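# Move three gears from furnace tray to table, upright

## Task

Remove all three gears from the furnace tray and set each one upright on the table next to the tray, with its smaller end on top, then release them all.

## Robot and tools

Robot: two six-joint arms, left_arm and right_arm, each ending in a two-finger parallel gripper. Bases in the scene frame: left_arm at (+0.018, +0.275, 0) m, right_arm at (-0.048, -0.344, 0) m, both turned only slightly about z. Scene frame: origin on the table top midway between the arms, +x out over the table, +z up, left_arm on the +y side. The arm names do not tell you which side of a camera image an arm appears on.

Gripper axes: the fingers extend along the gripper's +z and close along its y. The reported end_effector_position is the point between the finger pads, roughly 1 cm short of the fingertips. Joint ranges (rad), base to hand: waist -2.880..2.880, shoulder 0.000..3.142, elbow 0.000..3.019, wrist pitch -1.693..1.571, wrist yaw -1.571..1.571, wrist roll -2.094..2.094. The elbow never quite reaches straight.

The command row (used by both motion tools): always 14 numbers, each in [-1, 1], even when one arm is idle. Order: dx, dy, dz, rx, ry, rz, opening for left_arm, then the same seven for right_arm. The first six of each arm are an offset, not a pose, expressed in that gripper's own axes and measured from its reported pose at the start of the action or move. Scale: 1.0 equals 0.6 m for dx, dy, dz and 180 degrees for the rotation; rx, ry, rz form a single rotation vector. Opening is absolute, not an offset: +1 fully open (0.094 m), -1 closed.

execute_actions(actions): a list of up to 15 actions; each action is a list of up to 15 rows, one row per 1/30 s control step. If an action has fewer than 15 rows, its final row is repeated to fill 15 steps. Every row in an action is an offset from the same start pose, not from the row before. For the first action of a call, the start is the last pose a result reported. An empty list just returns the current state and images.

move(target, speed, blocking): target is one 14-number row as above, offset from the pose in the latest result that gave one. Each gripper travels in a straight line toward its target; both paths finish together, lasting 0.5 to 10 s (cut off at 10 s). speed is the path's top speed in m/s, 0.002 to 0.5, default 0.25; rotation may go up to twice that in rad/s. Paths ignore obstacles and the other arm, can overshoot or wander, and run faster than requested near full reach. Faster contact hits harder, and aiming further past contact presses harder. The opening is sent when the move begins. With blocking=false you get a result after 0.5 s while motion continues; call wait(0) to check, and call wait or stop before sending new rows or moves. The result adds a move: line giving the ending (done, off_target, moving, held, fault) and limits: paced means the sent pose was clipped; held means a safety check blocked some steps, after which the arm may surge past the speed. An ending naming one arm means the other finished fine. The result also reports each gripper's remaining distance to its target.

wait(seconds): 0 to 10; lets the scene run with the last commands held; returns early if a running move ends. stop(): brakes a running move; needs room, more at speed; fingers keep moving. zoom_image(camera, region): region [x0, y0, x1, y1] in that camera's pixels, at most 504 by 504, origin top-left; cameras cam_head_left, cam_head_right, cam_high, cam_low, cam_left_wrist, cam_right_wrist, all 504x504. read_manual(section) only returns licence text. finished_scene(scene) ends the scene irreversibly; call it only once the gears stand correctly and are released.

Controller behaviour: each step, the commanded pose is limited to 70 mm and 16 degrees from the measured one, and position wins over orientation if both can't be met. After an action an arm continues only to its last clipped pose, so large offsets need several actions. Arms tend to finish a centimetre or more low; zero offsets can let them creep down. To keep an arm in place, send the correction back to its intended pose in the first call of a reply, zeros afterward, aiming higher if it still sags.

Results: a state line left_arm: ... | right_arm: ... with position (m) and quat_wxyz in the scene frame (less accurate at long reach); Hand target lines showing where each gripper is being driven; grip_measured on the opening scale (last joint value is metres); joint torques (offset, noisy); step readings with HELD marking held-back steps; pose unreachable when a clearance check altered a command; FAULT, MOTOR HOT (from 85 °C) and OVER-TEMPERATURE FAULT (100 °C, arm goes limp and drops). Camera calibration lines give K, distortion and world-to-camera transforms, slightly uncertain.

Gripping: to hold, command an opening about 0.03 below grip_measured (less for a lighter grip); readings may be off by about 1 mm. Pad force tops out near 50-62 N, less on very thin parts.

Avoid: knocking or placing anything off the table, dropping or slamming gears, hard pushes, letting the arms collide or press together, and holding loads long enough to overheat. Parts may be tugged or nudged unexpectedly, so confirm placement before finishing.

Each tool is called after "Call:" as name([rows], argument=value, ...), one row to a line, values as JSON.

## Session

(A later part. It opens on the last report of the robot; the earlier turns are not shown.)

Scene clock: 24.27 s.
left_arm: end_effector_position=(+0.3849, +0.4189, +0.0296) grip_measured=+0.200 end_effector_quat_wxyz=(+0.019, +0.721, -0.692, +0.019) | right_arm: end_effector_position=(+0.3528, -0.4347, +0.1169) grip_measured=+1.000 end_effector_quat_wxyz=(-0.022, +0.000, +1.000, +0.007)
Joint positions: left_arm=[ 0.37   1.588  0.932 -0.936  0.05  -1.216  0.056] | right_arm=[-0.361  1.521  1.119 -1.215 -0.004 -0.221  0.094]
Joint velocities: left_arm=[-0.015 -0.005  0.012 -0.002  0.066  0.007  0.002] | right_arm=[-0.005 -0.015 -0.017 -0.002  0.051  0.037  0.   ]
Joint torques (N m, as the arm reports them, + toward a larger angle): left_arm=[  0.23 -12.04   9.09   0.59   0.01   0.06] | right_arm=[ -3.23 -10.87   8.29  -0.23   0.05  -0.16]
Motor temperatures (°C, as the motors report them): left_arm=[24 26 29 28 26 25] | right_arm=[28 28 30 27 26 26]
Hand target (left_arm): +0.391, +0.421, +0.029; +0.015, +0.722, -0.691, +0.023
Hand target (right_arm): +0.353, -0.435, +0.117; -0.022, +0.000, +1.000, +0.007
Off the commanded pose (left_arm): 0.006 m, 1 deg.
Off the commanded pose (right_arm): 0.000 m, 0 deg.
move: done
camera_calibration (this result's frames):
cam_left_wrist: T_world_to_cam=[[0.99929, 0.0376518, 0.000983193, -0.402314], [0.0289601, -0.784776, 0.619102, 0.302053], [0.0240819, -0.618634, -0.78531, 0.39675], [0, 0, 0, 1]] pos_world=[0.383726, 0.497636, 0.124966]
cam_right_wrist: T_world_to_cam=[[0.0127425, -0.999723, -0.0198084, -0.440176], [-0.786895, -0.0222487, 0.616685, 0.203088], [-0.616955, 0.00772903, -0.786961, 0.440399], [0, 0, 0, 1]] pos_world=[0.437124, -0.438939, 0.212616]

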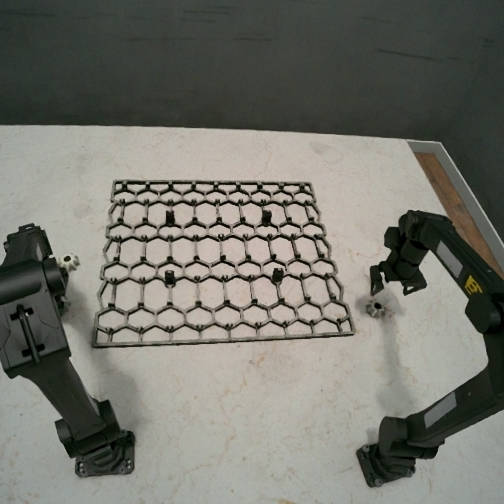

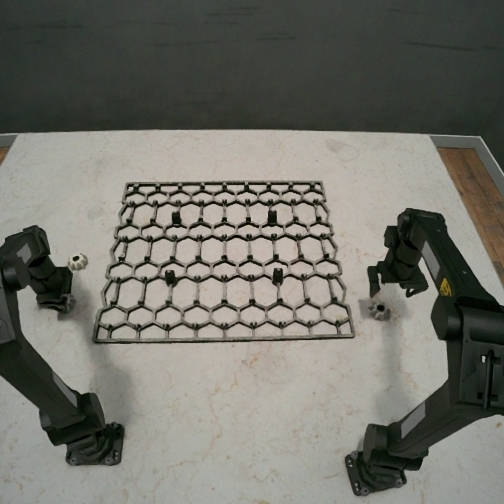

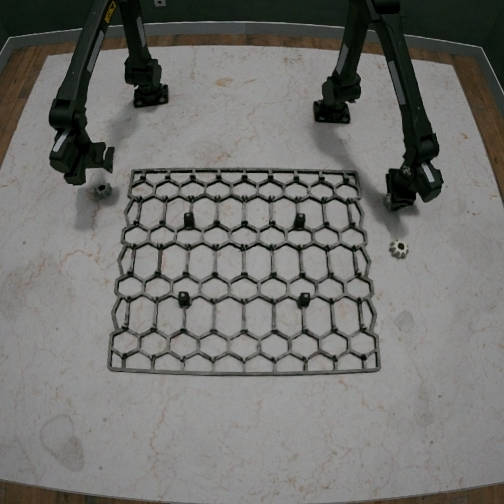

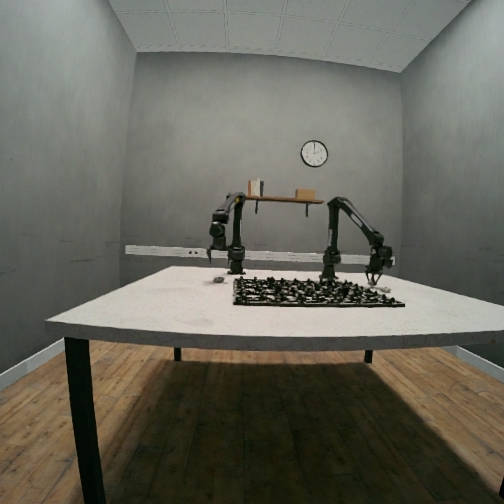

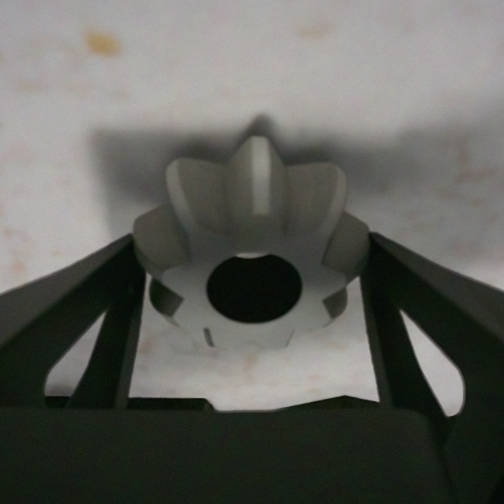

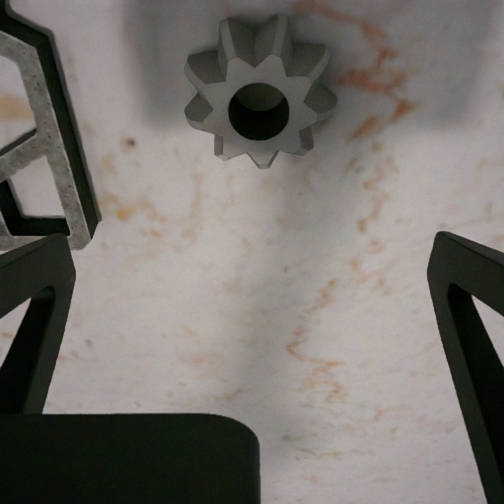

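Call:
move(target=[0,0,0.014,0,0,0,0.05,0,0,0,0,0,0,1], speed=0.03)

Call:
move(target=[0,0,0,0,0,0,1,0,0,0,0,0,0,1])

Call:
move(target=[0,0,-0.17,0,0,0,1,0,0,0,0,0,0,1], speed=0.15)

Scene clock: 25.10 s.
left_arm: end_effector_position=(+0.3808, +0.4172, +0.0249) grip_measured=+0.200 end_effector_quat_wxyz=(+0.021, +0.721, -0.692, +0.018) | right_arm: end_effector_position=(+0.3528, -0.4347, +0.1169) grip_measured=+1.000 end_effector_quat_wxyz=(-0.022, +0.000, +1.000, +0.007)
Joint positions: left_arm=[ 0.37   1.588  0.917 -0.923  0.05  -1.216  0.056] | right_arm=[-0.361  1.521  1.119 -1.215 -0.004 -0.221  0.094]
Joint velocities: left_arm=[-0.015 -0.005 -0.012  0.002 -0.007 -0.007 -0.001] | right_arm=[-0.005  0.005  0.007 -0.027  0.066 -0.022  0.   ]
Joint torques (N m, as the arm reports them, + toward a larger angle): left_arm=[ -0.65 -11.62   8.51   0.72  -0.14   0.02] | right_arm=[ -2.32 -11.31   8.18  -0.13  -0.01  -0.05]
Motor temperatures (°C, as the motors report them): left_arm=[24 26 29 28 26 25] | right_arm=[28 28 30 27 26 26]
Hand target (left_arm): +0.385, +0.419, +0.021; +0.019, +0.721, -0.692, +0.019
Hand target (right_arm): +0.353, -0.435, +0.117; -0.022, +0.000, +1.000, +0.007
Off the commanded pose (left_arm): 0.006 m, 0 deg.
Off the commanded pose (right_arm): 0.000 m, 0 deg.
move: done
camera_calibration (this result's frames):
cam_left_wrist: T_world_to_cam=[[0.999289, 0.0376512, -0.00187501, -0.39809], [0.0307046, -0.784048, 0.619941, 0.302747], [0.0218714, -0.619558, -0.784646, 0.39332], [0, 0, 0, 1]] pos_world=[0.379908, 0.496041, 0.120186]
cam_right_wrist: T_world_to_cam=[[0.0127425, -0.999723, -0.0198084, -0.440176], [-0.786895, -0.0222487, 0.616685, 0.203088], [-0.616955, 0.00772903, -0.786961, 0.440399], [0, 0, 0, 1]] pos_world=[0.437124, -0.438939, 0.212616]

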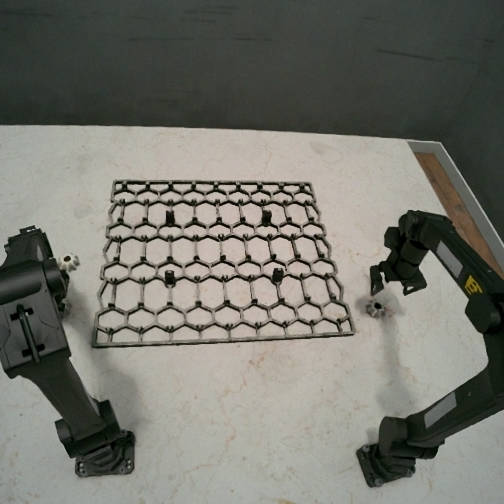

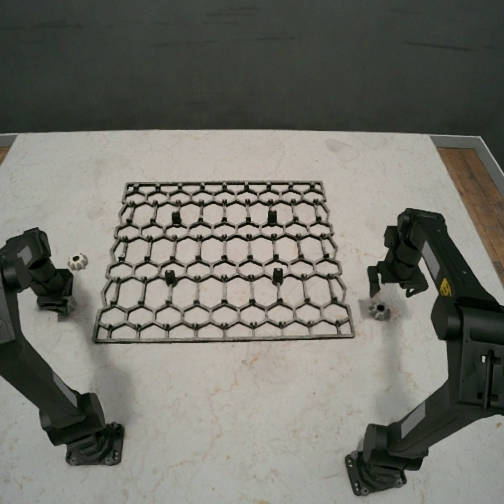

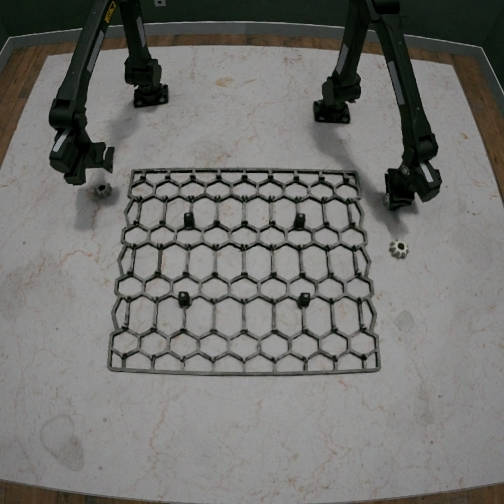

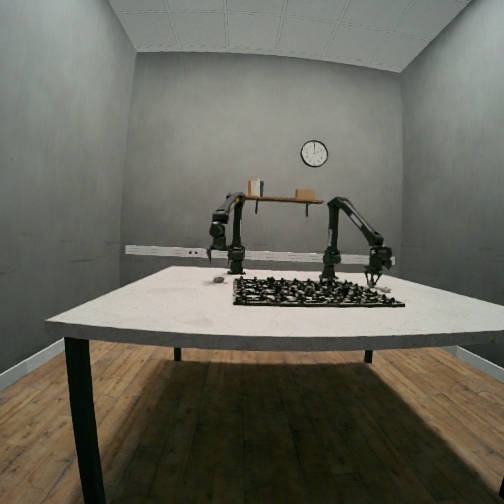

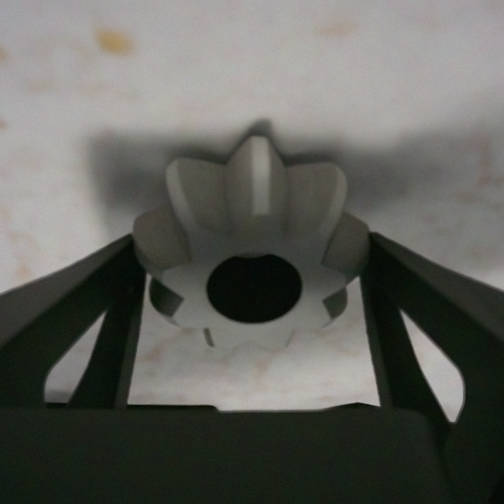

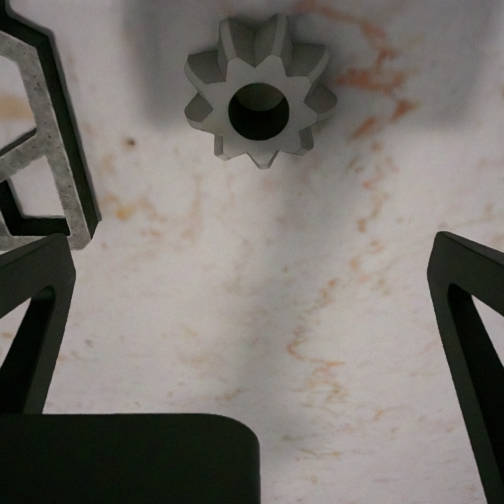

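Scene clock: 25.60 s.
left_arm: end_effector_position=(+0.3804, +0.4171, +0.0246) grip_measured=+1.000 end_effector_quat_wxyz=(+0.021, +0.721, -0.692, +0.018) | right_arm: end_effector_position=(+0.3528, -0.4347, +0.1169) grip_measured=+1.000 end_effector_quat_wxyz=(-0.022, +0.000, +1.000, +0.007)
Joint positions: left_arm=[ 0.37   1.588  0.916 -0.923  0.05  -1.216  0.094] | right_arm=[-0.361  1.521  1.119 -1.215 -0.004 -0.221  0.094]
Joint velocities: left_arm=[-0.005 -0.005 -0.012 -0.022 -0.066 -0.051  0.   ] | right_arm=[ 0.005 -0.005 -0.012  0.002 -0.051 -0.007  0.   ]
Joint torques (N m, as the arm reports them, + toward a larger angle): left_arm=[ -0.2  -12.43   8.03   0.13  -0.16   0.05] | right_arm=[ -2.92 -11.08   8.13  -0.1    0.08  -0.05]
Motor temperatures (°C, as the motors report them): left_arm=[24 26 29 28 26 25] | right_arm=[28 28 30 27 26 26]
Hand target (left_arm): +0.381, +0.417, +0.025; +0.021, +0.721, -0.692, +0.018
Hand target (right_arm): +0.353, -0.435, +0.117; -0.022, +0.000, +1.000, +0.007
Off the commanded pose (left_arm): 0.000 m, 0 deg.
Off the commanded pose (right_arm): 0.000 m, 0 deg.
move: done
camera_calibration (this result's frames):
cam_left_wrist: T_world_to_cam=[[0.999288, 0.0376506, -0.00258956, -0.397726], [0.0311411, -0.783865, 0.62015, 0.302537], [0.0213191, -0.619789, -0.784479, 0.393366], [0, 0, 0, 1]] pos_world=[0.379635, 0.495926, 0.119939]
cam_right_wrist: T_world_to_cam=[[0.0127425, -0.999723, -0.0198084, -0.440176], [-0.786895, -0.0222487, 0.616685, 0.203088], [-0.616955, 0.00772903, -0.786961, 0.440399], [0, 0, 0, 1]] pos_world=[0.437124, -0.438939, 0.212616]

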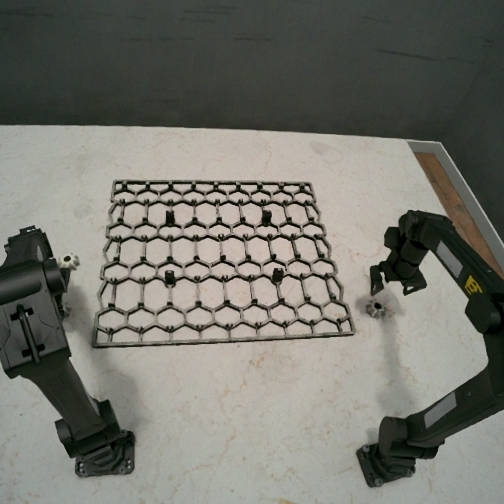

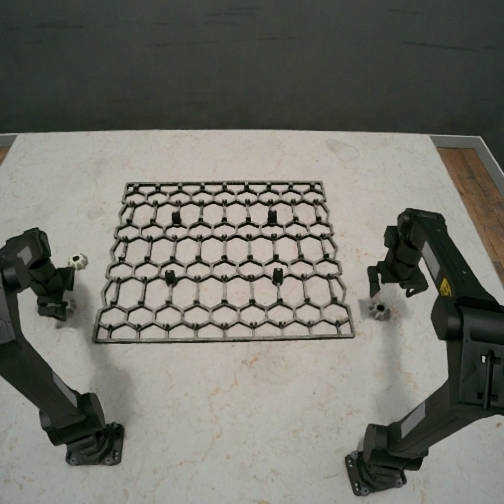

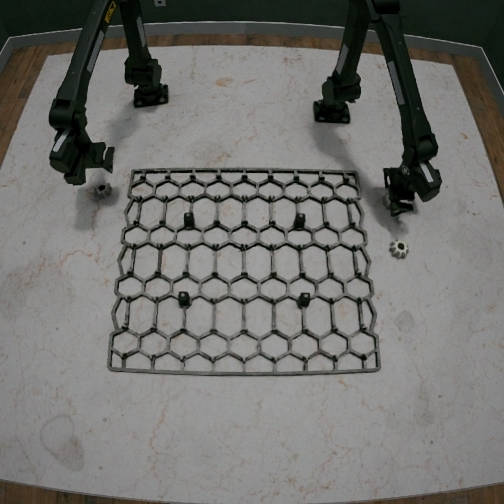

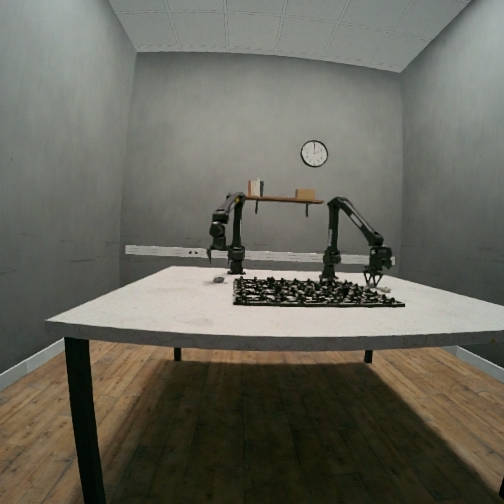

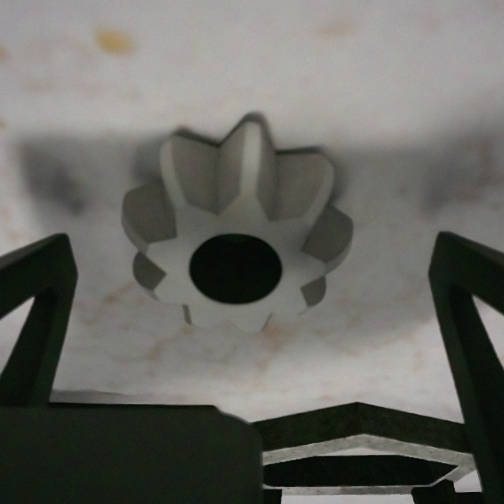

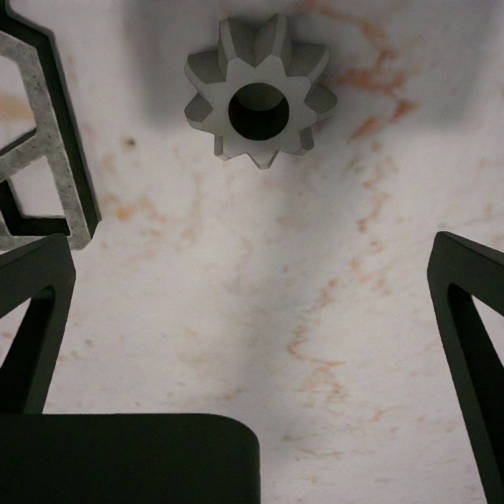

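Scene clock: 26.67 s.
left_arm: end_effector_position=(+0.3709, +0.4131, +0.1118) grip_measured=+1.000 end_effector_quat_wxyz=(+0.036, +0.721, -0.692, +0.011) | right_arm: end_effector_position=(+0.3528, -0.4347, +0.1169) grip_measured=+1.000 end_effector_quat_wxyz=(-0.022, +0.000, +1.000, +0.007)
Joint positions: left_arm=[ 0.37   1.454  1.028 -1.203  0.05  -1.213  0.094] | right_arm=[-0.361  1.521  1.119 -1.215 -0.004 -0.221  0.094]
Joint velocities: left_arm=[-0.005 -0.005 -0.002  0.007 -0.037 -0.007  0.   ] | right_arm=[ 0.005 -0.005  0.007 -0.012 -0.066 -0.007  0.   ]
Joint torques (N m, as the arm reports them, + toward a larger angle): left_arm=[  0.18 -12.78  12.29  -0.52  -0.19   0.09] | right_arm=[ -2.99 -10.76   8.26  -0.28   0.03  -0.06]
Motor temperatures (°C, as the motors report them): left_arm=[24 26 29 28 26 25] | right_arm=[28 28 30 27 26 26]
Hand target (left_arm): +0.379, +0.421, +0.127; +0.020, +0.721, -0.692, +0.018
Hand target (right_arm): +0.353, -0.435, +0.117; -0.022, +0.000, +1.000, +0.007
Off the commanded pose (left_arm): 0.020 m, 2 deg.
Off the commanded pose (right_arm): 0.000 m, 0 deg.
move: off_target (left_arm)
camera_calibration (this result's frames):
cam_left_wrist: T_world_to_cam=[[0.99882, 0.0351366, -0.0335125, -0.383172], [0.0483986, -0.775938, 0.628949, 0.235014], [-0.00390449, -0.629829, -0.776724, 0.472105], [0, 0, 0, 1]] pos_world=[0.373189, 0.493165, 0.206042]
cam_right_wrist: T_world_to_cam=[[0.0127425, -0.999723, -0.0198084, -0.440176], [-0.786895, -0.0222487, 0.616685, 0.203088], [-0.616955, 0.00772903, -0.786961, 0.440399], [0, 0, 0, 1]] pos_world=[0.437124, -0.438939, 0.212616]

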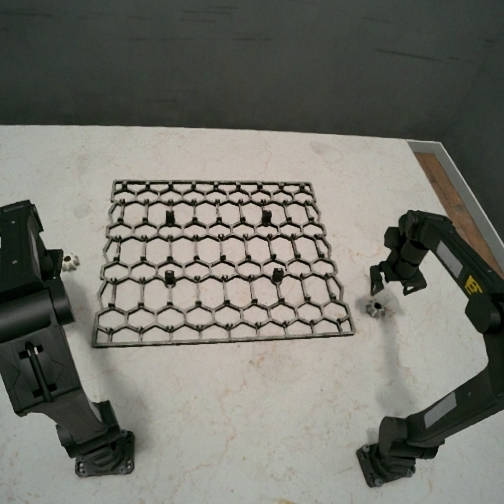

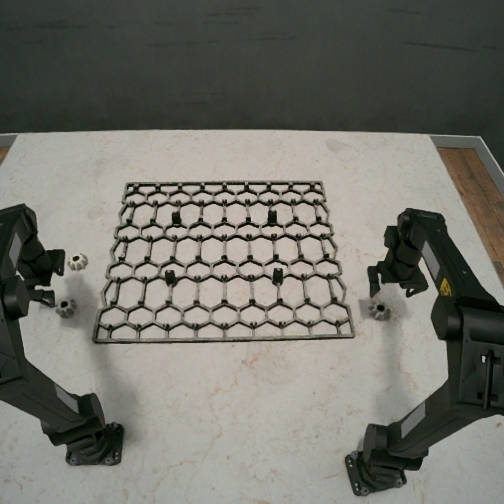

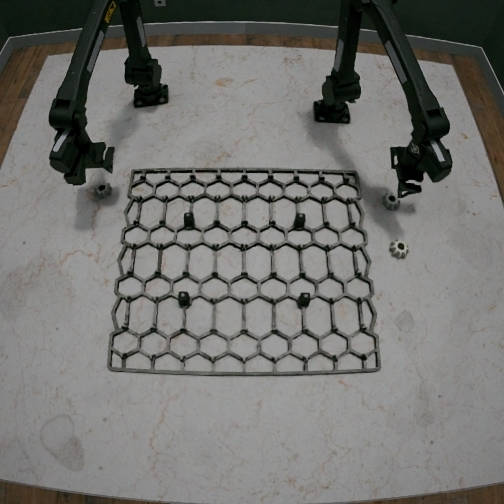

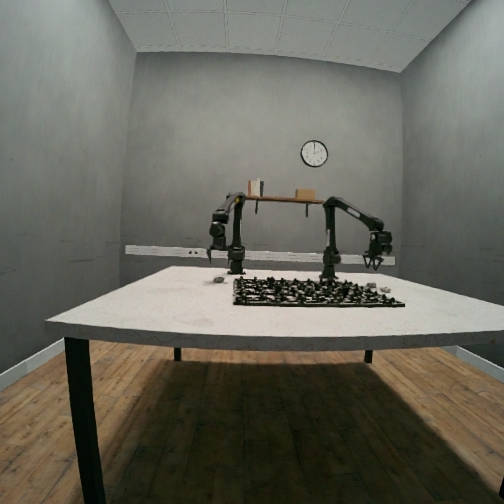

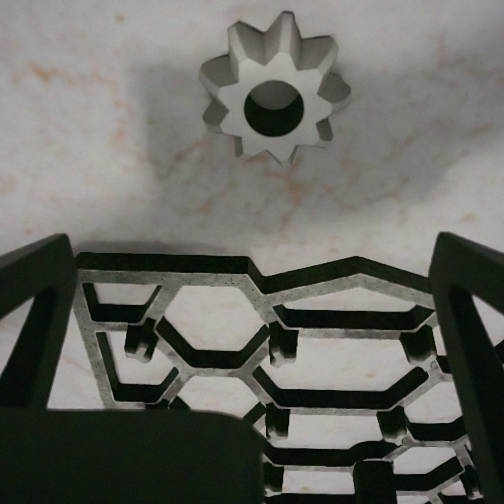

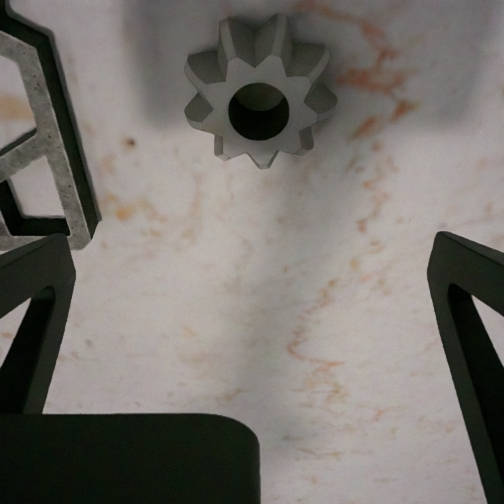

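Call:
finished_scene(scene=2)

The scene is finished: the task was done.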